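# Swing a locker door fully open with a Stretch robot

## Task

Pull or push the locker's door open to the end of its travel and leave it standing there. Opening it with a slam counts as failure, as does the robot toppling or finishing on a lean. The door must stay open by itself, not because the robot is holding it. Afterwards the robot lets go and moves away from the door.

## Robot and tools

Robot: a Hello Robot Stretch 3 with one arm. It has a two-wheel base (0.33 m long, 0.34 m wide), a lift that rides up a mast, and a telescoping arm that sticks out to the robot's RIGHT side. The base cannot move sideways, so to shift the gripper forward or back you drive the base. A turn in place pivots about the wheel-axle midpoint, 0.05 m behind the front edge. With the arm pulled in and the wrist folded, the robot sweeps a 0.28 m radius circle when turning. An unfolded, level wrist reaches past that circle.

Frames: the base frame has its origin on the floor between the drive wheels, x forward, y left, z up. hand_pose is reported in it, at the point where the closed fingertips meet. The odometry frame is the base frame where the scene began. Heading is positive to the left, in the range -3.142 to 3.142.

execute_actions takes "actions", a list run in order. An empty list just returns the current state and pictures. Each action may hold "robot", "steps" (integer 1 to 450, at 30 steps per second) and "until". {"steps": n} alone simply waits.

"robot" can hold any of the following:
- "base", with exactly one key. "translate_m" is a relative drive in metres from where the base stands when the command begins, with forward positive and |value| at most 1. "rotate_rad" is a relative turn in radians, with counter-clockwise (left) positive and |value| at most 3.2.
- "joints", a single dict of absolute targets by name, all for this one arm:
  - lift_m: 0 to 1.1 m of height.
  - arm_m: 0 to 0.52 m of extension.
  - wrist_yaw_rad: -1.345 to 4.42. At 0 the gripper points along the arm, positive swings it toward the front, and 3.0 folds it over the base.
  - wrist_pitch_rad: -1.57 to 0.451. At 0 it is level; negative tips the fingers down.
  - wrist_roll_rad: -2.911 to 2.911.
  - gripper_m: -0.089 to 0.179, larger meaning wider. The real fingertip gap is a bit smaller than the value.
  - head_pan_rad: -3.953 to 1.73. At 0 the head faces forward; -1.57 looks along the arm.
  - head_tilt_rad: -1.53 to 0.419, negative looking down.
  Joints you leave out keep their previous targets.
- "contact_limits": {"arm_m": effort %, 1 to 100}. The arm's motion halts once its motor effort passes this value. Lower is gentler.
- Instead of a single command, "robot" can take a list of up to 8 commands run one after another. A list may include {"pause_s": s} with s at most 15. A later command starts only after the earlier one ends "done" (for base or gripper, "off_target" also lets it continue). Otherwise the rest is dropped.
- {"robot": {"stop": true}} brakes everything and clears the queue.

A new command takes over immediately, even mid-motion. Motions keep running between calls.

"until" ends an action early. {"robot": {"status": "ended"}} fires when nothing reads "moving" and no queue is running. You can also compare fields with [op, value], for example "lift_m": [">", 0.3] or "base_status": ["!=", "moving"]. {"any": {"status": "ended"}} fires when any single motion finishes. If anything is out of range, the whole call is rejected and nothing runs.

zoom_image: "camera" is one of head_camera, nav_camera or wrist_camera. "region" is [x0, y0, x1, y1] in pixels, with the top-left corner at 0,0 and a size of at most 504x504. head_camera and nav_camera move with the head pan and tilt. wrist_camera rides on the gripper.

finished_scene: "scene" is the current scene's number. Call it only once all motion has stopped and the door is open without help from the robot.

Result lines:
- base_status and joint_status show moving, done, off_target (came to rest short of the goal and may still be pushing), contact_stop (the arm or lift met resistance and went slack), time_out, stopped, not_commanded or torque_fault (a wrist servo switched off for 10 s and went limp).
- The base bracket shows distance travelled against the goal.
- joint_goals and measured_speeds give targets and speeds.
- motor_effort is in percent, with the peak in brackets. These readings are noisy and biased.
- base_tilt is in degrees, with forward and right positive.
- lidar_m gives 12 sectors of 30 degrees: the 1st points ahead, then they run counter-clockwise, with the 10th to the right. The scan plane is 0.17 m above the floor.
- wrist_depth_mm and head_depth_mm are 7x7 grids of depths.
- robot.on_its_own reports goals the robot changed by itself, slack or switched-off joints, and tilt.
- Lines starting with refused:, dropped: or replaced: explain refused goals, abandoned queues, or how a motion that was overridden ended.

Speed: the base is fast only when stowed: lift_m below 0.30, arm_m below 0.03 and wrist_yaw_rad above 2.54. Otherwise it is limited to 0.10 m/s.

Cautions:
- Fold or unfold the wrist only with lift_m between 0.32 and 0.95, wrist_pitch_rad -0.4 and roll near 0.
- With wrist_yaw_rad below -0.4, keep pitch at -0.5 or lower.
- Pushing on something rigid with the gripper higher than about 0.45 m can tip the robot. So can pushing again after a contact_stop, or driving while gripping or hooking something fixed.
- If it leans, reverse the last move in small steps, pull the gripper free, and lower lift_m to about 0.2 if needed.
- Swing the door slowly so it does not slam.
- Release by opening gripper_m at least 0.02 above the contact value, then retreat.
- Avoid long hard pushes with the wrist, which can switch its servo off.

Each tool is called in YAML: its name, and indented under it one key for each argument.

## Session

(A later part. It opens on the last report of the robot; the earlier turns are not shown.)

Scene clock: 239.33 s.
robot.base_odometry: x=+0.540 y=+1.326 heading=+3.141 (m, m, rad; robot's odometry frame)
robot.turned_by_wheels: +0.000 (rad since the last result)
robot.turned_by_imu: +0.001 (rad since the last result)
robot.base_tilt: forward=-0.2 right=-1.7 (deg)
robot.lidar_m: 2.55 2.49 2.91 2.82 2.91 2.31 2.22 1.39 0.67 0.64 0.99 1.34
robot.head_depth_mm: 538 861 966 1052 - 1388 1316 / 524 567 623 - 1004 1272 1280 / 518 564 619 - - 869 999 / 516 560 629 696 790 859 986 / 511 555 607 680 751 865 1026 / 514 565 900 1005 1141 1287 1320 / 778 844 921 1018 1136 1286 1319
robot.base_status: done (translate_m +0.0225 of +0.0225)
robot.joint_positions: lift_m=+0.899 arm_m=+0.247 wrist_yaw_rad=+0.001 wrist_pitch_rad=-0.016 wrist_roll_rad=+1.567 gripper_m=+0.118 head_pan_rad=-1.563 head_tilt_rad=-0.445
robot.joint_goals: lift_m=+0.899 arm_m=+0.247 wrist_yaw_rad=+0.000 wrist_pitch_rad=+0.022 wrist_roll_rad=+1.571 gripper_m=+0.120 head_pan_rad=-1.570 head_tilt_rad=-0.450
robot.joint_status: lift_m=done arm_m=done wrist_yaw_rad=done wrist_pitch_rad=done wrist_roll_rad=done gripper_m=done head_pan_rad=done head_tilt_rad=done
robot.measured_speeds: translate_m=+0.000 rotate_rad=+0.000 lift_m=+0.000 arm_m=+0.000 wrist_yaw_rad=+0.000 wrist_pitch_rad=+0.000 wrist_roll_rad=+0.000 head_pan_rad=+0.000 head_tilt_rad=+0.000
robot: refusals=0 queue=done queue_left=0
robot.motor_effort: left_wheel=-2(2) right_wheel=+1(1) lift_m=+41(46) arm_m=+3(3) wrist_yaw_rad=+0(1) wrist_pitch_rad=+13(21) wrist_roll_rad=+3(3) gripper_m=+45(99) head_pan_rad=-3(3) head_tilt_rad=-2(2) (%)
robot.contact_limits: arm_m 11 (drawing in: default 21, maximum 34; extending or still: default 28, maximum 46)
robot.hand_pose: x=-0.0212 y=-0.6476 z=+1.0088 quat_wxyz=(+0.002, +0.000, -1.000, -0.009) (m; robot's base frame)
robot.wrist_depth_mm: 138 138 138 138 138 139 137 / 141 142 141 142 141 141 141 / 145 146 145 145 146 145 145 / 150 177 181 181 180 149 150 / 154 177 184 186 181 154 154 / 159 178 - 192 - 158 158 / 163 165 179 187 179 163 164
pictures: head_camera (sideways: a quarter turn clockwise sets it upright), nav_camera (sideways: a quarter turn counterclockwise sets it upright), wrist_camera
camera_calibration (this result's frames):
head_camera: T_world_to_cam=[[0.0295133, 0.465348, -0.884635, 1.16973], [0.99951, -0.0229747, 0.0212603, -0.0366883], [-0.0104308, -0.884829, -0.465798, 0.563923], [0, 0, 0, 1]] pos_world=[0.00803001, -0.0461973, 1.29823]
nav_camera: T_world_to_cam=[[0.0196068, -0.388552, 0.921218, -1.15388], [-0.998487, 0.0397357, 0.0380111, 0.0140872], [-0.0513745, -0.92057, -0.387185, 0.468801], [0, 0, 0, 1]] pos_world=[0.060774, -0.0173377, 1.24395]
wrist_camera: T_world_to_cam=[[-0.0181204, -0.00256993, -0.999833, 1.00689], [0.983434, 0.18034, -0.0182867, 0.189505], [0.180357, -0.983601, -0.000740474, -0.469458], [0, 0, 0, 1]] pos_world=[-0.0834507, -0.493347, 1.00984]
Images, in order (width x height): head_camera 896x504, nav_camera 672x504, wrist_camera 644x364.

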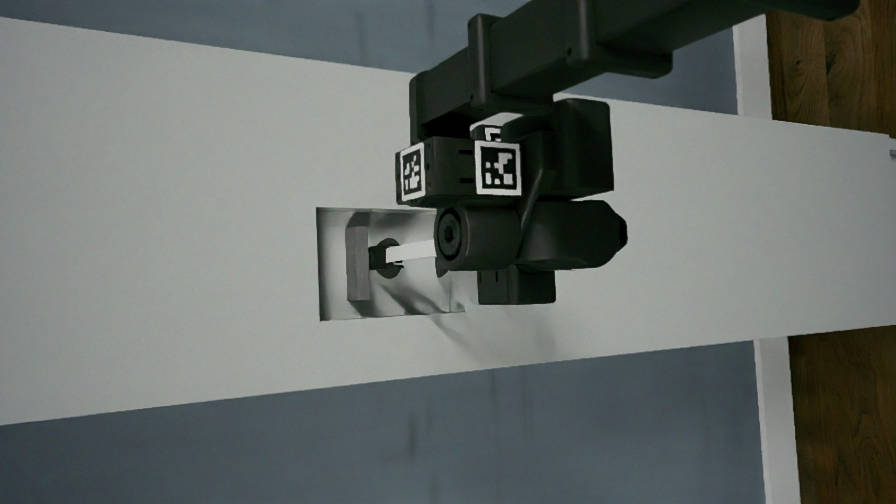

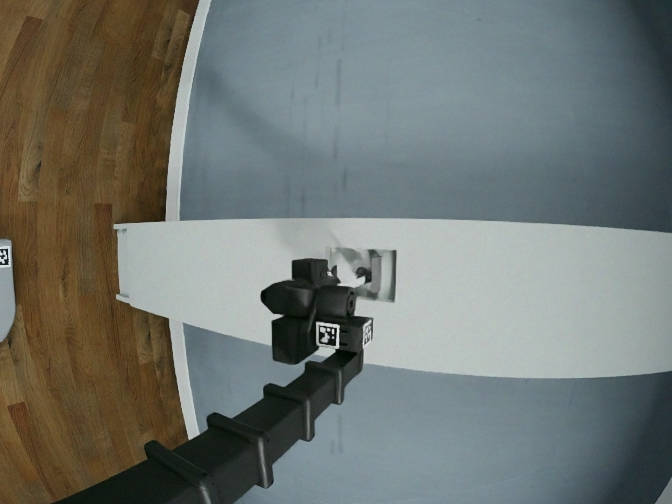

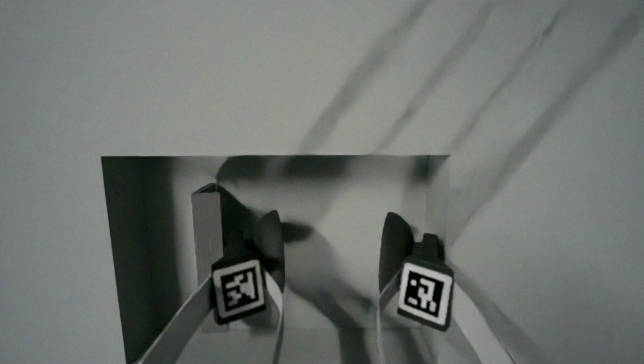

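execute_actions:
  actions:
    - {"robot": [{"joints": {"arm_m": 0.216, "head_tilt_rad": -0.6}}, {"joints": {"arm_m": 0.171}, "base": {"translate_m": -0.016}}, {"joints": {"arm_m": 0.127}, "base": {"translate_m": -0.03}}], "steps": 300, "until": {"robot": {"status": "ended"}}}

Scene clock: 307.70 s.
robot.base_odometry: x=+0.586 y=+1.326 heading=+3.141 (m, m, rad; robot's odometry frame)
robot.turned_by_wheels: +0.000 (rad since the last result)
robot.turned_by_imu: +0.002 (rad since the last result)
robot.base_tilt: forward=-0.1 right=-1.6 (deg)
robot.lidar_m: 2.60 2.52 2.91 2.81 2.91 2.26 2.17 1.39 1.00 0.44 0.99 1.34
robot.head_depth_mm: 818 912 1032 - - 1378 1213 / 509 584 980 - - 1380 1208 / 454 511 584 632 - 1053 1209 / 410 455 541 578 - 833 1029 / 373 411 457 514 616 773 1172 / 354 404 662 911 1278 1415 1218 / 571 858 974 1113 1292 1412 1220
robot.base_status: done (translate_m -0.0300 of -0.0300)
robot.joint_positions: lift_m=+0.899 arm_m=+0.127 wrist_yaw_rad=-0.011 wrist_pitch_rad=-0.017 wrist_roll_rad=+1.578 gripper_m=+0.119 head_pan_rad=-1.563 head_tilt_rad=-0.592
robot.joint_goals: lift_m=+0.899 arm_m=+0.127 wrist_yaw_rad=+0.000 wrist_pitch_rad=+0.022 wrist_roll_rad=+1.571 gripper_m=+0.120 head_pan_rad=-1.570 head_tilt_rad=-0.600
robot.joint_status: lift_m=done arm_m=done wrist_yaw_rad=done wrist_pitch_rad=done wrist_roll_rad=done gripper_m=done head_pan_rad=done head_tilt_rad=done
robot.measured_speeds: translate_m=+0.000 rotate_rad=+0.000 lift_m=+0.000 arm_m=+0.000 wrist_yaw_rad=+0.000 wrist_pitch_rad=+0.000 wrist_roll_rad=+0.000 head_pan_rad=+0.000 head_tilt_rad=+0.000
robot: refusals=0 queue=done queue_left=0
robot.motor_effort: left_wheel=-3(6) right_wheel=+4(6) lift_m=+40(41) arm_m=-4(6) wrist_yaw_rad=+8(15) wrist_pitch_rad=+13(13) wrist_roll_rad=-4(4) gripper_m=+28(34) head_pan_rad=-2(3) head_tilt_rad=-3(14) (%)
robot.hand_pose: x=-0.0242 y=-0.5282 z=+1.0088 quat_wxyz=(-0.003, -0.006, -1.000, -0.009) (m; robot's base frame)
robot.wrist_depth_mm: 249 247 245 243 239 240 240 / 217 215 214 214 213 213 212 / 192 194 193 192 190 189 188 / 174 180 193 195 181 171 171 / 159 177 169 191 182 157 155 / 146 171 - 176 - 144 143 / 137 160 161 163 160 133 133
pictures: head_camera (sideways: a quarter turn clockwise sets it upright), nav_camera (sideways: a quarter turn counterclockwise sets it upright), wrist_camera
camera_calibration (this result's frames):
head_camera: T_world_to_cam=[[0.0285578, 0.590461, -0.806561, 1.06792], [0.999531, -0.0257902, 0.01651, -0.0305004], [-0.0110529, -0.806654, -0.590921, 0.72672], [0, 0, 0, 1]] pos_world=[0.00802088, -0.0451424, 1.29128]
nav_camera: T_world_to_cam=[[0.0206118, -0.519881, 0.85399, -1.06619], [-0.998439, 0.0336469, 0.0445813, 0.00554102], [-0.0519111, -0.853576, -0.518376, 0.639513], [0, 0, 0, 1]] pos_world=[0.0607063, -0.00860548, 1.24178]
wrist_camera: T_world_to_cam=[[-0.00681237, -0.00229985, -0.999974, 1.00768], [0.9857, 0.168361, -0.00710233, 0.153434], [0.168373, -0.985723, 0.00112002, -0.35479], [0, 0, 0, 1]] pos_world=[-0.0846381, -0.373239, 1.00914]
Images, in order (width x height): head_camera 896x504, nav_camera 672x504, wrist_camera 644x364.

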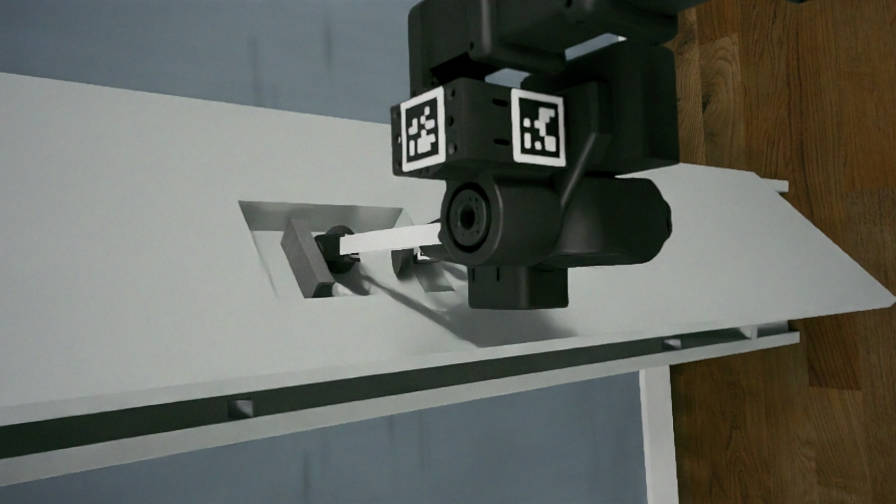

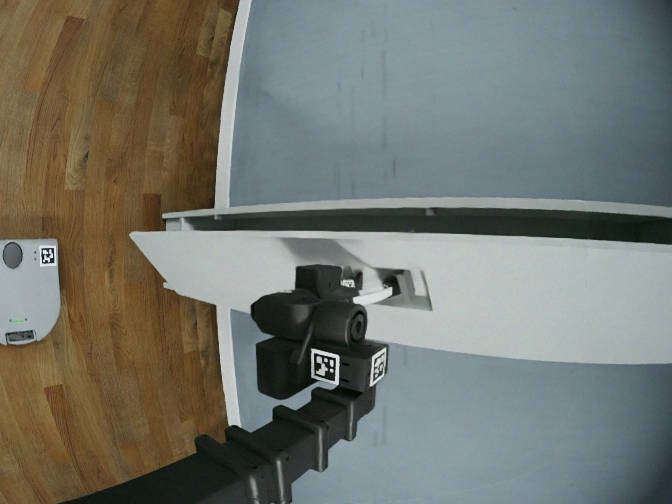

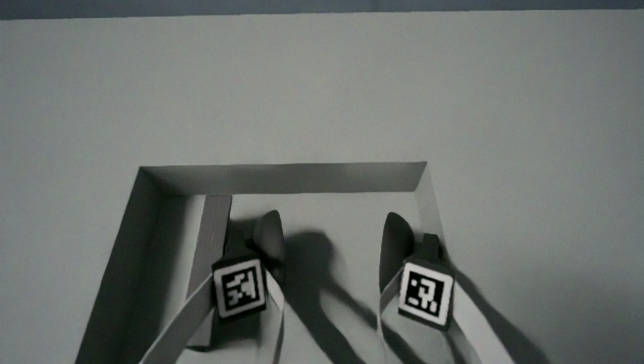

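execute_actions:
  actions:
    - {"robot": {"joints": {"gripper_m": 0.005, "lift_m": 0.887, "head_tilt_rad": -0.8}}, "steps": 60, "until": {"robot": {"gripper_m": ["<", 0.02]}}}
    - {"robot": {"joints": {"arm_m": 0.0}}, "steps": 60, "until": {"robot": {"arm_m": ["<", 0.06]}}}
    - {"robot": {"joints": {"lift_m": 0.62, "wrist_roll_rad": 0.0, "wrist_pitch_rad": -0.5}, "base": {"translate_m": 0.2}}, "steps": 120, "until": {"robot": {"translate_m": [">", 0.14]}}}
    - {"robot": {"joints": {"arm_m": 0.126, "wrist_pitch_rad": 0.022}, "contact_limits": {"arm_m": 12}}, "steps": 90, "until": {"robot": {"arm_m": [">", 0.09]}}}
    - {"robot": {"joints": {"wrist_yaw_rad": -0.3}}, "steps": 120, "until": {"robot": {"status": "ended"}}}

Scene clock: 388.47 s.
robot.base_odometry: x=+0.386 y=+1.326 heading=+3.141 (m, m, rad; robot's odometry frame)
robot.turned_by_wheels: +0.000 (rad since the last result)
robot.turned_by_imu: +0.003 (rad since the last result)
robot.base_tilt: forward=-0.2 right=-1.7 (deg)
robot.lidar_m: 2.40 2.35 2.92 2.81 2.91 2.47 2.37 1.38 0.46 0.66 0.99 1.34
robot.head_depth_mm: 393 448 587 850 1424 1281 1154 / 831 937 1038 666 887 - - / 808 922 1117 1316 1284 - 1131 / 807 926 1075 1296 1470 1253 1136 / 834 954 1128 1367 1454 1274 1128 / 829 949 1115 1352 1450 1265 1134 / 822 941 1105 1329 1450 1273 1137
robot.base_status: done (translate_m +0.2000 of +0.2000)
robot.joint_positions: lift_m=+0.620 arm_m=+0.126 wrist_yaw_rad=-0.298 wrist_pitch_rad=+0.000 wrist_roll_rad=+0.007 gripper_m=+0.005 head_pan_rad=-1.563 head_tilt_rad=-0.790
robot.joint_goals: lift_m=+0.620 arm_m=+0.126 wrist_yaw_rad=-0.300 wrist_pitch_rad=+0.022 wrist_roll_rad=+0.000 gripper_m=+0.005 head_pan_rad=-1.570 head_tilt_rad=-0.800
robot.joint_status: lift_m=done arm_m=done wrist_yaw_rad=done wrist_pitch_rad=done wrist_roll_rad=done gripper_m=done head_pan_rad=done head_tilt_rad=done
robot.measured_speeds: translate_m=+0.000 rotate_rad=+0.000 lift_m=+0.000 arm_m=+0.000 wrist_yaw_rad=+0.000 wrist_pitch_rad=+0.000 wrist_roll_rad=+0.000 head_pan_rad=+0.000 head_tilt_rad=+0.000
robot: refusals=0 queue=done queue_left=0
robot.motor_effort: left_wheel=-2(3) right_wheel=+1(4) lift_m=+22(40) arm_m=+3(5) wrist_yaw_rad=-1(9) wrist_pitch_rad=+8(14) wrist_roll_rad=-5(6) gripper_m=+0(82) head_pan_rad=-3(4) head_tilt_rad=-4(18) (%)
robot.contact_limits: arm_m 12 (drawing in: default 21, maximum 34; extending or still: default 28, maximum 46)
robot.hand_pose: x=-0.0967 y=-0.5156 z=+0.7349 quat_wxyz=(+0.697, -0.105, -0.702, -0.105) (m; robot's base frame)
robot.wrist_depth_mm: 469 489 510 533 512 129 682 / 479 505 528 551 535 131 727 / 483 518 538 570 539 134 760 / 494 538 559 585 550 103 775 / 516 545 579 600 537 104 822 / 519 567 590 - 512 108 828 / 538 582 587 659 628 110 871
pictures: head_camera (sideways: a quarter turn clockwise sets it upright), nav_camera (sideways: a quarter turn counterclockwise sets it upright), wrist_camera
camera_calibration (this result's frames):
head_camera: T_world_to_cam=[[0.0274629, 0.737259, -0.675052, 0.89653], [0.99955, -0.02843, 0.00961449, -0.02152], [-0.0121034, -0.675012, -0.737708, 0.917656], [0, 0, 0, 1]] pos_world=[0.00799569, -0.0421579, 1.28237]
nav_camera: T_world_to_cam=[[0.0217921, -0.677354, 0.735335, -0.911516], [-0.998364, 0.0241457, 0.051829, -0.0038827], [-0.0528618, -0.735261, -0.675719, 0.844208], [0, 0, 0, 1]] pos_world=[0.0606139, 0.00338882, 1.24092]
wrist_camera: T_world_to_cam=[[-0.961498, 0.274731, 0.00670038, 0.0440301], [0.0432723, 0.175431, -0.98354, 0.850898], [-0.271385, -0.945382, -0.180565, -0.218061], [0, 0, 0, 1]] pos_world=[-0.0536637, -0.367521, 0.797223]
Images, in order (width x height): head_camera 896x504, nav_camera 672x504, wrist_camera 644x364.

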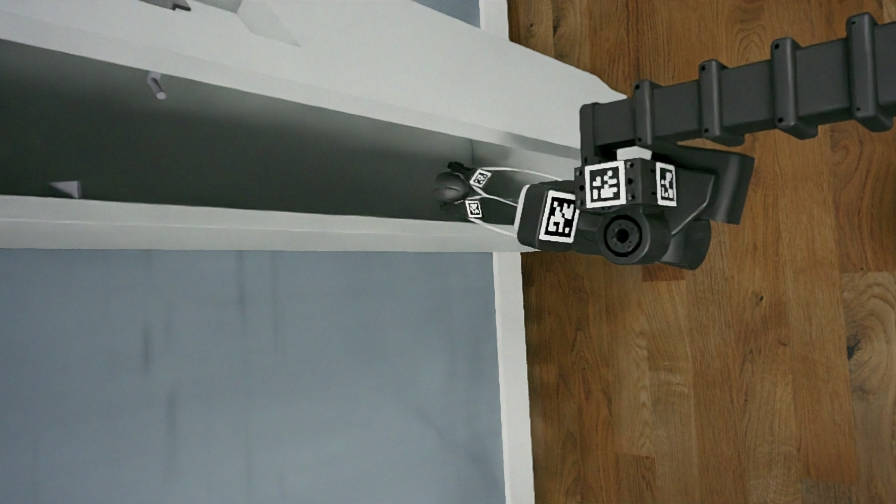

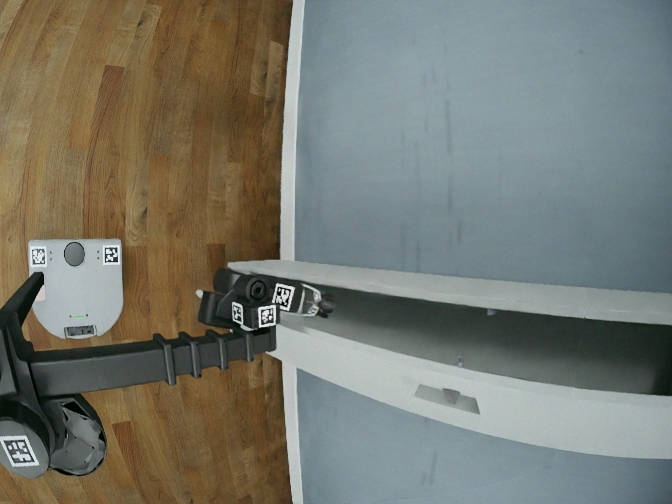

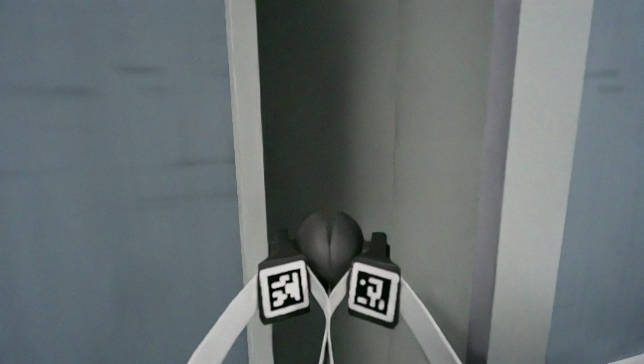

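execute_actions:
  actions:
    - {"robot": {"base": {"translate_m": -0.38}, "joints": {"head_pan_rad": -1.75}}, "steps": 40, "until": {"robot": {"translate_m": ["<", -0.018]}}}
    - {"robot": {"joints": {"arm_m": 0.066}}, "steps": 104, "until": {"robot": {"wrist_yaw_rad": [">", -0.25]}}}
    - {"robot": {"stop": true}, "steps": 30, "until": {"robot": {"status": "ended"}}}

Scene clock: 430.13 s.
robot.base_odometry: x=+0.757 y=+1.326 heading=+3.141 (m, m, rad; robot's odometry frame)
robot.turned_by_wheels: +0.000 (rad since the last result)
robot.turned_by_imu: +0.002 (rad since the last result)
robot.base_tilt: forward=+0.0 right=-1.8 (deg)
robot.lidar_m: 2.77 2.67 2.91 2.80 2.88 2.08 2.00 1.39 0.45 0.48 0.68 1.34
robot.head_depth_mm: 945 1097 1309 1581 1452 1274 1135 / 387 1038 1273 1565 1454 1293 - / 385 434 513 641 1378 - 1118 / 416 456 553 669 848 - 1111 / 443 506 631 786 1024 1283 1132 / 493 582 725 1218 1279 1268 1129 / 556 893 1043 1245 1261 1260 1129
robot.base_status: moving (translate_m -0.3719 of -0.3719)
robot.joint_positions: lift_m=+0.620 arm_m=+0.066 wrist_yaw_rad=-0.298 wrist_pitch_rad=+0.000 wrist_roll_rad=+0.006 gripper_m=+0.005 head_pan_rad=-1.743 head_tilt_rad=-0.790
robot.joint_goals: lift_m=+0.620 arm_m=+0.066 wrist_yaw_rad=-0.300 wrist_pitch_rad=+0.022 wrist_roll_rad=+0.000 gripper_m=+0.005 head_pan_rad=-1.750 head_tilt_rad=-0.800
robot.joint_status: lift_m=done arm_m=done wrist_yaw_rad=done wrist_pitch_rad=done wrist_roll_rad=done gripper_m=done head_pan_rad=done head_tilt_rad=done
robot.measured_speeds: translate_m=+0.000 rotate_rad=+0.000 lift_m=+0.000 arm_m=+0.000 wrist_yaw_rad=+0.000 wrist_pitch_rad=+0.000 wrist_roll_rad=+0.000 head_pan_rad=+0.000 head_tilt_rad=+0.000
robot: refusals=0 queue=done queue_left=0
robot.motor_effort: left_wheel=-2(6) right_wheel=+1(14) lift_m=+22(22) arm_m=-2(7) wrist_yaw_rad=-1(22) wrist_pitch_rad=+8(8) wrist_roll_rad=-4(5) gripper_m=-1(2) head_pan_rad=-3(14) head_tilt_rad=-4(4) (%)
robot.hand_pose: x=-0.0968 y=-0.4560 z=+0.7349 quat_wxyz=(+0.697, -0.105, -0.701, -0.105) (m; robot's base frame)
robot.wrist_depth_mm: 497 298 219 180 141 130 771 / 518 306 228 185 145 133 798 / 525 534 238 190 148 136 841 / 526 551 249 197 153 140 878 / 546 585 260 212 157 145 931 / 561 593 285 - 159 150 961 / 572 605 274 217 167 156 -
pictures: head_camera (sideways: a quarter turn clockwise sets it upright), nav_camera (sideways: a quarter turn counterclockwise sets it upright), wrist_camera
camera_calibration (this result's frames):
head_camera: T_world_to_cam=[[0.158915, 0.720539, -0.674959, 0.895606], [0.978342, -0.206771, 0.00960993, -0.0213847], [-0.132638, -0.661868, -0.737793, 0.918502], [0, 0, 0, 1]] pos_world=[0.000424366, -0.0418146, 1.28237]
nav_camera: T_world_to_cam=[[-0.0997396, -0.670418, 0.735249, -0.910663], [-0.977943, 0.202336, 0.051833, -0.00401248], [-0.183517, -0.713862, -0.675812, 0.845126], [0, 0, 0, 1]] pos_world=[0.0603421, -0.00640964, 1.24092]
wrist_camera: T_world_to_cam=[[-0.961365, 0.275161, 0.00800488, 0.0268078], [0.0421013, 0.175707, -0.983542, 0.840484], [-0.272039, -0.945205, -0.180503, -0.161799], [0, 0, 0, 1]] pos_world=[-0.0536289, -0.307988, 0.797231]
Images, in order (width x height): head_camera 896x504, nav_camera 672x504, wrist_camera 644x364.

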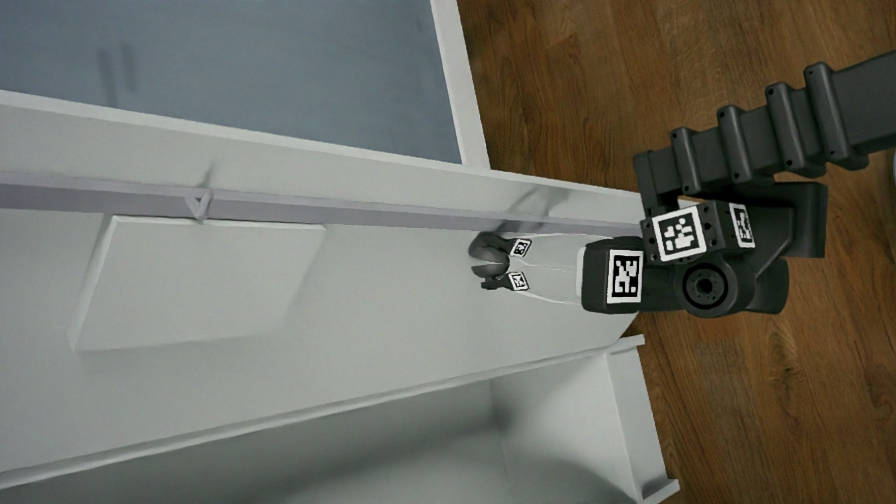

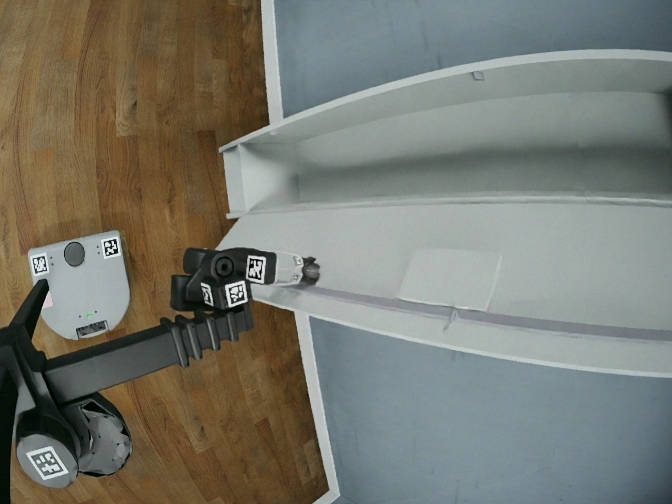

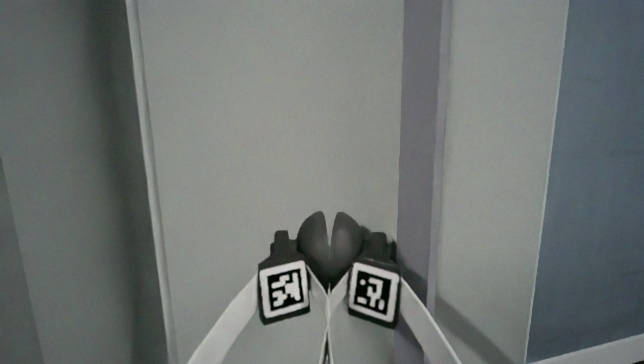

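execute_actions:
  actions:
    - {"robot": {"base": {"translate_m": -0.06}, "joints": {"arm_m": 0.135}, "contact_limits": {"arm_m": 14}}, "steps": 120, "until": {"robot": {"status": "ended"}}}

Scene clock: 450.03 s.
robot.base_odometry: x=+0.817 y=+1.326 heading=+3.141 (m, m, rad; robot's odometry frame)
robot.turned_by_wheels: +0.000 (rad since the last result)
robot.turned_by_imu: +0.001 (rad since the last result)
robot.base_tilt: forward=-0.1 right=-1.6 (deg)
robot.lidar_m: 2.83 2.72 2.93 2.81 2.79 2.02 1.94 1.39 0.58 0.58 0.69 1.34
robot.head_depth_mm: 945 1094 1318 1589 1458 1277 1137 / 915 1064 1269 1574 1453 1304 - / 485 561 692 1406 1477 - 1123 / 482 550 666 803 - 1233 1131 / 485 557 678 828 1078 1250 1140 / 506 585 693 851 1213 1272 1132 / 514 596 740 1250 1255 1269 1128
robot.base_status: done (translate_m -0.0600 of -0.0600)
robot.joint_positions: lift_m=+0.620 arm_m=+0.135 wrist_yaw_rad=-0.300 wrist_pitch_rad=+0.000 wrist_roll_rad=+0.006 gripper_m=+0.005 head_pan_rad=-1.743 head_tilt_rad=-0.791
robot.joint_goals: lift_m=+0.620 arm_m=+0.135 wrist_yaw_rad=-0.300 wrist_pitch_rad=+0.022 wrist_roll_rad=+0.000 gripper_m=+0.005 head_pan_rad=-1.750 head_tilt_rad=-0.800
robot.joint_status: lift_m=done arm_m=done wrist_yaw_rad=done wrist_pitch_rad=done wrist_roll_rad=done gripper_m=done head_pan_rad=done head_tilt_rad=done
robot.measured_speeds: translate_m=+0.000 rotate_rad=+0.000 lift_m=+0.000 arm_m=+0.000 wrist_yaw_rad=+0.000 wrist_pitch_rad=+0.000 wrist_roll_rad=+0.000 head_pan_rad=+0.000 head_tilt_rad=+0.000
robot: refusals=0 queue=done queue_left=0
robot.motor_effort: left_wheel=-2(8) right_wheel=+1(7) lift_m=+22(21) arm_m=+4(8) wrist_yaw_rad=+0(1) wrist_pitch_rad=+8(8) wrist_roll_rad=-3(4) gripper_m=-1(1) head_pan_rad=-3(3) head_tilt_rad=-4(4) (%)
robot.contact_limits: arm_m 14 (drawing in: default 21, maximum 34; extending or still: default 28, maximum 46)
robot.hand_pose: x=-0.0971 y=-0.5245 z=+0.7349 quat_wxyz=(+0.697, -0.106, -0.701, -0.106) (m; robot's base frame)
robot.wrist_depth_mm: 207 200 194 190 183 181 705 / 213 210 201 194 187 187 733 / 220 215 207 199 192 194 763 / 230 222 214 208 199 198 792 / 246 228 219 212 205 735 804 / 376 238 228 - 210 769 842 / 501 246 237 230 221 814 873
pictures: head_camera (sideways: a quarter turn clockwise sets it upright), nav_camera (sideways: a quarter turn counterclockwise sets it upright), wrist_camera
camera_calibration (this result's frames):
head_camera: T_world_to_cam=[[0.159062, 0.720977, -0.674456, 0.894951], [0.978321, -0.20687, 0.00958533, -0.0213525], [-0.132614, -0.661359, -0.738253, 0.9191], [0, 0, 0, 1]] pos_world=[0.000422691, -0.041801, 1.28234]
nav_camera: T_world_to_cam=[[-0.099889, -0.670902, 0.734787, -0.91006], [-0.97793, 0.202394, 0.0518547, -0.00404071], [-0.183506, -0.713391, -0.676313, 0.845777], [0, 0, 0, 1]] pos_world=[0.0603487, -0.00637383, 1.24092]
wrist_camera: T_world_to_cam=[[-0.960978, 0.276509, 0.00800395, 0.0460517], [0.0423711, 0.175726, -0.983527, 0.852526], [-0.27336, -0.944809, -0.180585, -0.226434], [0, 0, 0, 1]] pos_world=[-0.0537657, -0.376481, 0.797223]
Images, in order (width x height): head_camera 896x504, nav_camera 672x504, wrist_camera 644x364.

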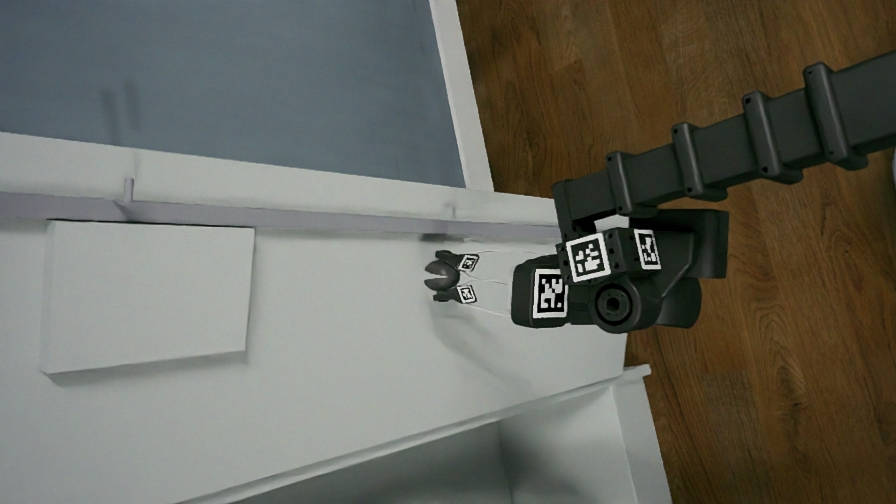

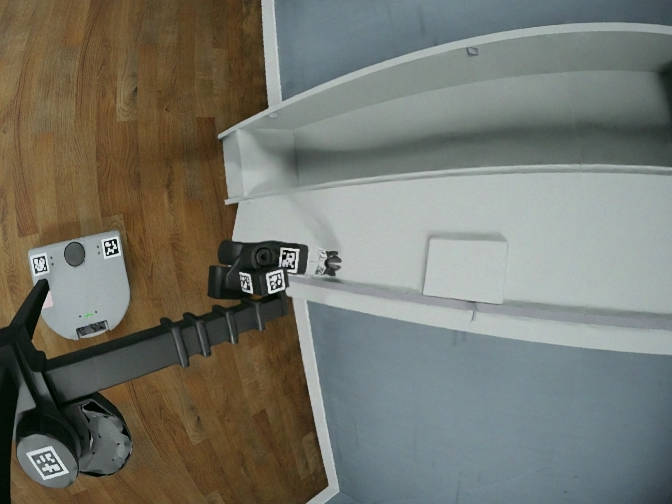

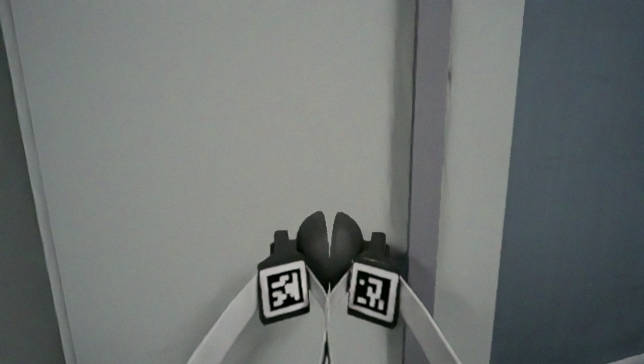

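execute_actions:
  actions: []

Scene clock: 458.93 s.
robot.base_odometry: x=+0.817 y=+1.326 heading=+3.141 (m, m, rad; robot's odometry frame)
robot.turned_by_wheels: +0.000 (rad since the last result)
robot.turned_by_imu: +0.001 (rad since the last result)
robot.base_tilt: forward=-0.1 right=-1.6 (deg)
robot.lidar_m: 2.83 2.72 2.92 2.81 2.81 2.02 1.93 1.40 0.57 0.58 0.68 1.35
robot.head_depth_mm: 943 1103 1316 1578 1461 1280 1145 / 923 1072 1275 1567 1457 1295 - / 487 562 694 1399 1485 - 1118 / 483 550 665 798 - 1236 1137 / 486 557 681 832 1078 1250 1129 / 505 585 689 850 1207 1270 1130 / 515 595 741 1250 1264 1274 1131
robot.base_status: done (translate_m -0.0600 of -0.0600)
robot.joint_positions: lift_m=+0.620 arm_m=+0.135 wrist_yaw_rad=-0.300 wrist_pitch_rad=+0.000 wrist_roll_rad=+0.006 gripper_m=+0.005 head_pan_rad=-1.743 head_tilt_rad=-0.791
robot.joint_goals: lift_m=+0.620 arm_m=+0.135 wrist_yaw_rad=-0.300 wrist_pitch_rad=+0.022 wrist_roll_rad=+0.000 gripper_m=+0.005 head_pan_rad=-1.750 head_tilt_rad=-0.800
robot.joint_status: lift_m=done arm_m=done wrist_yaw_rad=done wrist_pitch_rad=done wrist_roll_rad=done gripper_m=done head_pan_rad=done head_tilt_rad=done
robot.measured_speeds: translate_m=+0.000 rotate_rad=+0.000 lift_m=+0.000 arm_m=+0.000 wrist_yaw_rad=+0.000 wrist_pitch_rad=+0.000 wrist_roll_rad=+0.000 head_pan_rad=+0.000 head_tilt_rad=+0.000
robot: refusals=0 queue=done queue_left=0
robot.motor_effort: left_wheel=-2(2) right_wheel=+1(1) lift_m=+22(22) arm_m=+3(3) wrist_yaw_rad=+0(0) wrist_pitch_rad=+8(8) wrist_roll_rad=-3(4) gripper_m=+0(1) head_pan_rad=-3(3) head_tilt_rad=-3(4) (%)
robot.contact_limits: arm_m 14 (drawing in: default 21, maximum 34; extending or still: default 28, maximum 46)
robot.hand_pose: x=-0.0971 y=-0.5245 z=+0.7349 quat_wxyz=(+0.697, -0.106, -0.701, -0.106) (m; robot's base frame)
robot.wrist_depth_mm: 206 199 194 188 183 180 707 / 213 206 201 194 187 186 704 / 222 214 207 200 191 192 772 / 230 221 214 206 200 199 789 / 242 227 221 212 204 733 814 / 375 238 229 - 209 771 859 / 502 247 238 228 220 793 893
pictures: head_camera (sideways: a quarter turn clockwise sets it upright), nav_camera (sideways: a quarter turn counterclockwise sets it upright), wrist_camera
camera_calibration (this result's frames):
head_camera: T_world_to_cam=[[0.159062, 0.720977, -0.674456, 0.894951], [0.978321, -0.20687, 0.00958533, -0.0213525], [-0.132614, -0.66136, -0.738253, 0.9191], [0, 0, 0, 1]] pos_world=[0.000422696, -0.041801, 1.28234]
nav_camera: T_world_to_cam=[[-0.0998889, -0.670902, 0.734787, -0.91006], [-0.97793, 0.202394, 0.0518547, -0.00404071], [-0.183506, -0.713391, -0.676313, 0.845777], [0, 0, 0, 1]] pos_world=[0.0603487, -0.00637383, 1.24092]
wrist_camera: T_world_to_cam=[[-0.960978, 0.276509, 0.00800367, 0.046052], [0.0423714, 0.175726, -0.983527, 0.852526], [-0.27336, -0.944809, -0.180585, -0.226433], [0, 0, 0, 1]] pos_world=[-0.0537657, -0.376481, 0.797223]
Images, in order (width x height): head_camera 896x504, nav_camera 672x504, wrist_camera 644x364.

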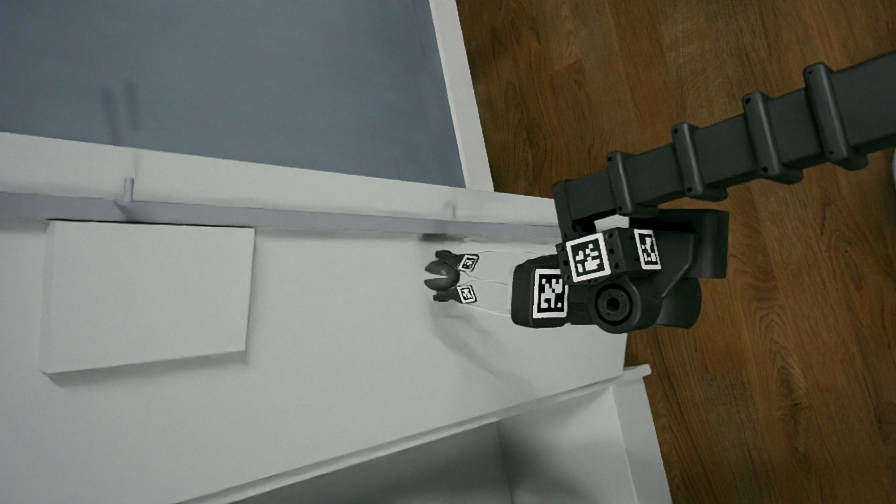

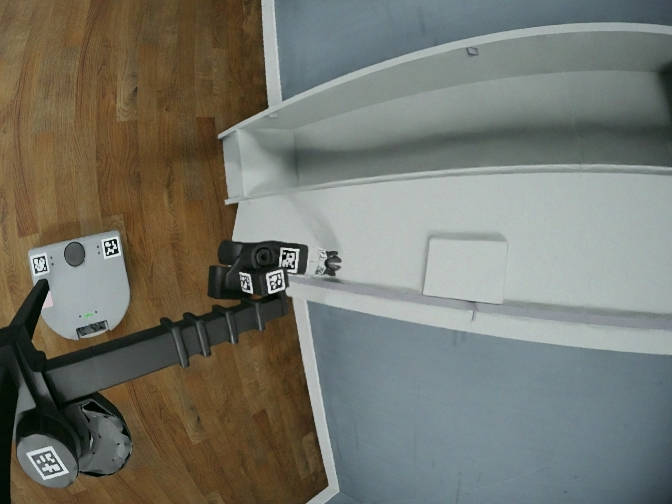

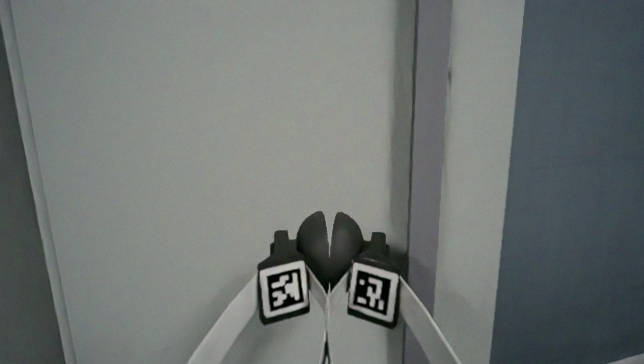

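execute_actions:
  actions:
    - {"robot": [{"joints": {"arm_m": 0.176}, "contact_limits": {"arm_m": 13}}, {"joints": {"arm_m": 0.19}, "contact_limits": {"arm_m": 12}}, {"joints": {"arm_m": 0.202}, "contact_limits": {"arm_m": 12}}, {"joints": {"arm_m": 0.212}, "contact_limits": {"arm_m": 12}}, {"joints": {"arm_m": 0.221}, "contact_limits": {"arm_m": 12}}, {"joints": {"arm_m": 0.23}, "contact_limits": {"arm_m": 12}}, {"joints": {"arm_m": 0.239}, "contact_limits": {"arm_m": 12}}, {"joints": {"arm_m": 0.248}, "contact_limits": {"arm_m": 12}}], "steps": 300, "until": {"robot": {"status": "ended"}}}

Scene clock: 489.77 s.
robot.base_odometry: x=+0.817 y=+1.326 heading=+3.141 (m, m, rad; robot's odometry frame)
robot.turned_by_wheels: +0.000 (rad since the last result)
robot.turned_by_imu: +0.003 (rad since the last result)
robot.base_tilt: forward=-0.3 right=-1.7 (deg)
robot.lidar_m: 2.83 2.71 2.92 2.80 2.80 2.02 1.94 1.39 0.65 0.64 0.68 1.35
robot.head_depth_mm: 943 1098 1316 1579 1457 1276 1138 / 915 1066 1265 1557 1451 1299 - / 559 663 1149 1468 1496 - 1129 / 538 618 747 883 1365 1274 1141 / 530 608 731 860 1219 1273 1139 / 538 614 720 872 1213 1272 1134 / 529 606 745 1249 1253 1274 1136
robot.base_status: done (translate_m -0.0600 of -0.0600)
robot.joint_positions: lift_m=+0.620 arm_m=+0.225 wrist_yaw_rad=-0.295 wrist_pitch_rad=-0.003 wrist_roll_rad=+0.006 gripper_m=+0.005 head_pan_rad=-1.743 head_tilt_rad=-0.791
robot.joint_goals: lift_m=+0.620 arm_m=+0.226 wrist_yaw_rad=-0.300 wrist_pitch_rad=+0.022 wrist_roll_rad=+0.000 gripper_m=+0.005 head_pan_rad=-1.750 head_tilt_rad=-0.800
robot.joint_status: lift_m=done arm_m=contact_stop wrist_yaw_rad=done wrist_pitch_rad=done wrist_roll_rad=done gripper_m=done head_pan_rad=done head_tilt_rad=done
robot.measured_speeds: translate_m=+0.000 rotate_rad=+0.000 lift_m=+0.000 arm_m=-0.014 wrist_yaw_rad=+0.000 wrist_pitch_rad=+0.000 wrist_roll_rad=+0.000 head_pan_rad=+0.000 head_tilt_rad=+0.000
robot: refusals=0 queue=dropped queue_left=0
robot.on_its_own: arm_m is slack since a contact_stop, until your next command for it (your +0.230 is given up)
robot.motor_effort: left_wheel=+0(3) right_wheel=-7(7) lift_m=+22(21) arm_m=+7(15) wrist_yaw_rad=-4(4) wrist_pitch_rad=+9(9) wrist_roll_rad=-3(4) gripper_m=+0(0) head_pan_rad=-2(4) head_tilt_rad=-4(4) (%)
robot.contact_limits: arm_m 12 (drawing in: default 21, maximum 34; extending or still: default 28, maximum 46)
robot.hand_pose: x=-0.0959 y=-0.6152 z=+0.7342 quat_wxyz=(+0.697, -0.103, -0.701, -0.105) (m; robot's base frame)
robot.wrist_depth_mm: 141 145 152 158 164 170 590 / 144 149 156 162 171 174 591 / 149 153 160 168 175 178 642 / 152 156 164 173 183 190 646 / 156 162 169 176 190 197 681 / 161 167 174 - 196 206 726 / 166 172 184 190 201 214 751
pictures: head_camera (sideways: a quarter turn clockwise sets it upright), nav_camera (sideways: a quarter turn counterclockwise sets it upright), wrist_camera
dropped: robot: command 5 of its queue: arm_m: contact_stop
camera_calibration (this result's frames):
head_camera: T_world_to_cam=[[0.159069, 0.721024, -0.674404, 0.894883], [0.978322, -0.206869, 0.00958279, -0.0213492], [-0.132604, -0.661309, -0.7383, 0.919161], [0, 0, 0, 1]] pos_world=[0.000423012, -0.0417996, 1.28233]
nav_camera: T_world_to_cam=[[-0.0998965, -0.670954, 0.734739, -0.909998], [-0.977931, 0.202388, 0.0518569, -0.0040436], [-0.183496, -0.713344, -0.676364, 0.845844], [0, 0, 0, 1]] pos_world=[0.0603494, -0.0063695, 1.24092]
wrist_camera: T_world_to_cam=[[-0.962382, 0.271583, 0.00795045, 0.069255], [0.0422274, 0.178416, -0.983049, 0.869053], [-0.268397, -0.945733, -0.183172, -0.310183], [0, 0, 0, 1]] pos_world=[-0.0533004, -0.467211, 0.796954]
Images, in order (width x height): head_camera 896x504, nav_camera 672x504, wrist_camera 644x364.

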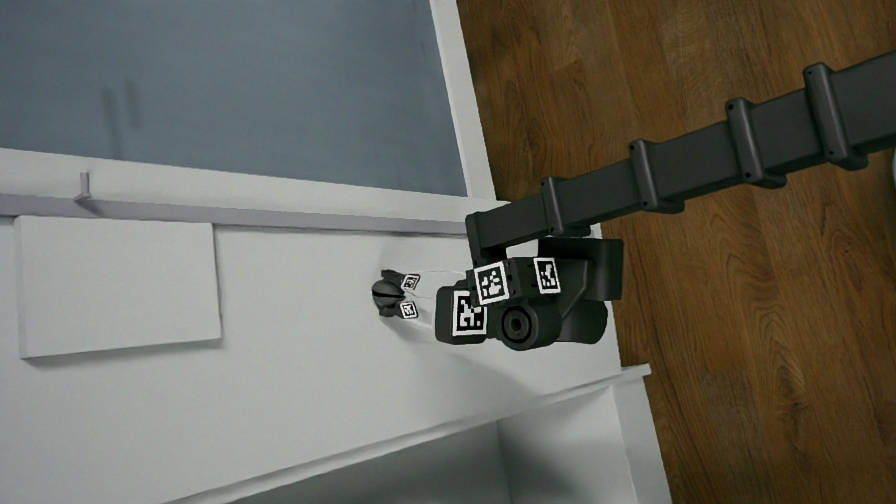

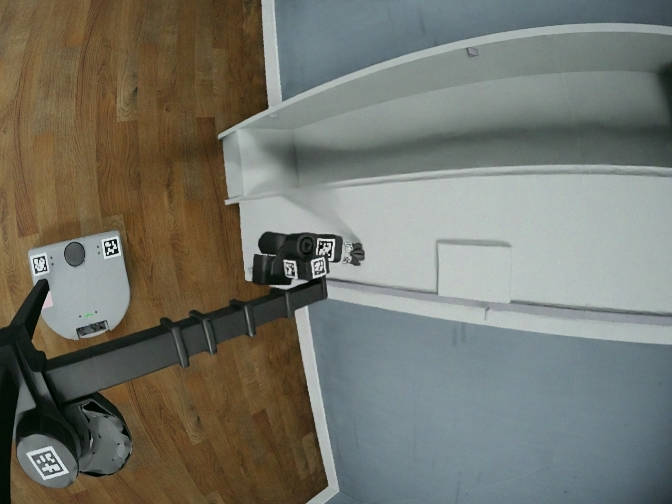

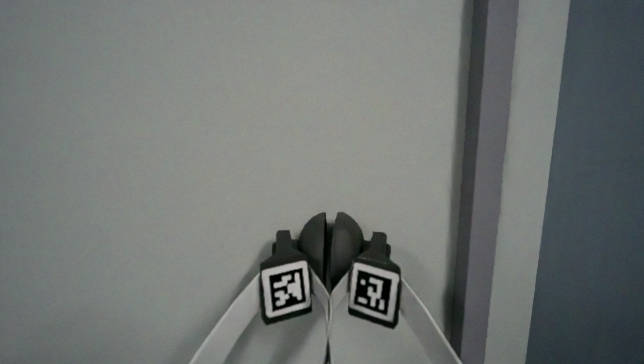

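execute_actions:
  actions:
    - {"robot": {"joints": {"arm_m": 0.0}}, "steps": 60, "until": {"robot": {"arm_m": ["<", 0.18]}}}
    - {"robot": {"joints": {"wrist_yaw_rad": 1.4}}, "steps": 150, "until": {"robot": {"status": "ended"}}}

Scene clock: 500.70 s.
robot.base_odometry: x=+0.817 y=+1.326 heading=+3.141 (m, m, rad; robot's odometry frame)
robot.turned_by_wheels: +0.000 (rad since the last result)
robot.turned_by_imu: +0.001 (rad since the last result)
robot.base_tilt: forward=-0.2 right=-1.6 (deg)
robot.lidar_m: 2.83 2.72 2.92 2.81 2.79 2.02 1.94 1.39 0.65 0.64 0.69 1.35
robot.head_depth_mm: 947 1104 1313 1585 1459 1278 1137 / 922 1066 1266 1579 1462 1299 - / 558 662 1142 1465 1429 1300 1098 / 537 620 747 906 1157 1297 - / 529 609 733 889 1127 1272 1175 / 537 613 719 873 1207 1272 - / 528 606 744 1247 1257 1277 1171
robot.base_status: done (translate_m -0.0600 of -0.0600)
robot.joint_positions: lift_m=+0.620 arm_m=+0.000 wrist_yaw_rad=+1.398 wrist_pitch_rad=+0.000 wrist_roll_rad=+0.006 gripper_m=+0.005 head_pan_rad=-1.743 head_tilt_rad=-0.791
robot.joint_goals: lift_m=+0.620 arm_m=+0.000 wrist_yaw_rad=+1.400 wrist_pitch_rad=+0.022 wrist_roll_rad=+0.000 gripper_m=+0.005 head_pan_rad=-1.750 head_tilt_rad=-0.800
robot.joint_status: lift_m=done arm_m=done wrist_yaw_rad=done wrist_pitch_rad=done wrist_roll_rad=done gripper_m=done head_pan_rad=done head_tilt_rad=done
robot.measured_speeds: translate_m=+0.000 rotate_rad=+0.000 lift_m=+0.000 arm_m=+0.000 wrist_yaw_rad=+0.000 wrist_pitch_rad=+0.000 wrist_roll_rad=+0.000 head_pan_rad=+0.000 head_tilt_rad=+0.000
robot: refusals=0 queue=done queue_left=0
robot.motor_effort: left_wheel=-1(1) right_wheel=+0(7) lift_m=+22(22) arm_m=-4(6) wrist_yaw_rad=+1(7) wrist_pitch_rad=+8(8) wrist_roll_rad=-3(3) gripper_m=+0(0) head_pan_rad=-2(3) head_tilt_rad=-4(4) (%)
robot.hand_pose: x=+0.2311 y=-0.1893 z=+0.7350 quat_wxyz=(+0.540, +0.457, -0.542, +0.454) (m; robot's base frame)
robot.wrist_depth_mm: - - - - - - 772 / - - - - - - 812 / - - - - - - 822 / - - - - - - 834 / - - - - - - 827 / - - - - - - 834 / - - - - - - 841
pictures: head_camera (sideways: a quarter turn clockwise sets it upright), nav_camera (sideways: a quarter turn counterclockwise sets it upright), wrist_camera
camera_calibration (this result's frames):
head_camera: T_world_to_cam=[[0.15907, 0.721024, -0.674404, 0.894883], [0.978321, -0.206871, 0.00958279, -0.0213492], [-0.132605, -0.661308, -0.7383, 0.919161], [0, 0, 0, 1]] pos_world=[0.000422907, -0.0417996, 1.28233]
nav_camera: T_world_to_cam=[[-0.0998981, -0.670953, 0.734739, -0.909998], [-0.977931, 0.202391, 0.0518569, -0.0040436], [-0.183498, -0.713344, -0.676364, 0.845844], [0, 0, 0, 1]] pos_world=[0.0603494, -0.00636964, 1.24092]
wrist_camera: T_world_to_cam=[[-0.152121, -0.988329, 0.00801064, -0.157541], [-0.179359, 0.0196342, -0.983588, 0.801541], [0.971951, -0.151061, -0.180252, 0.0422167], [0, 0, 0, 1]] pos_world=[0.0787657, -0.165063, 0.797257]
Images, in order (width x height): head_camera 896x504, nav_camera 672x504, wrist_camera 644x364.

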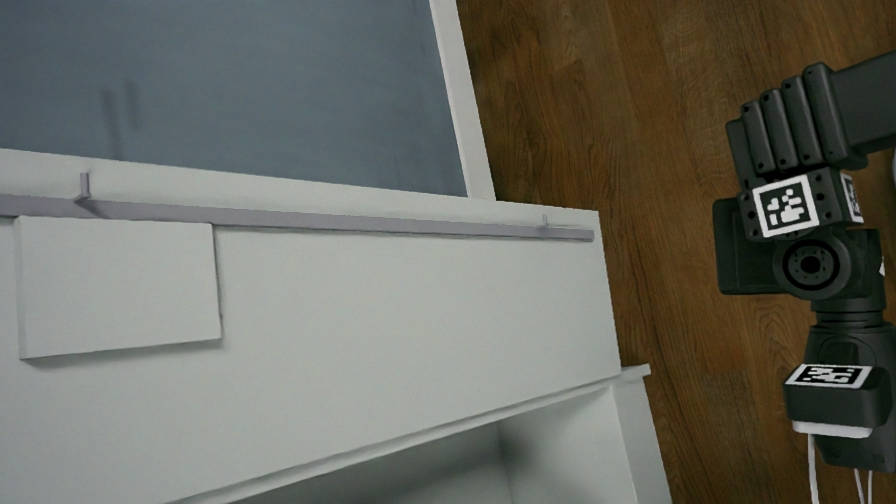

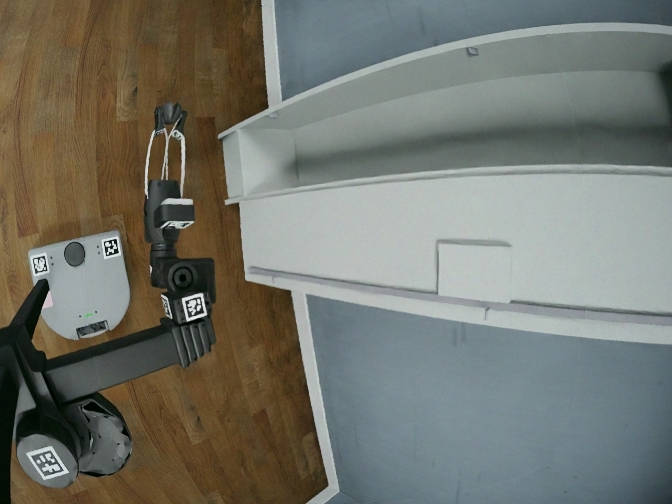

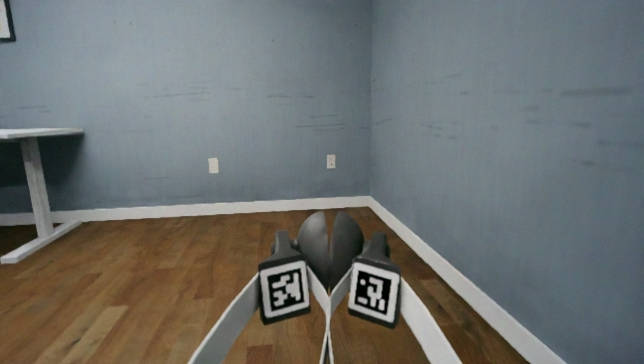

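The door is still at its stop (the depth readings haven't changed). The robot is clear and all motion has ended.

finished_scene:
  scene: 2

The scene is finished: the task was done.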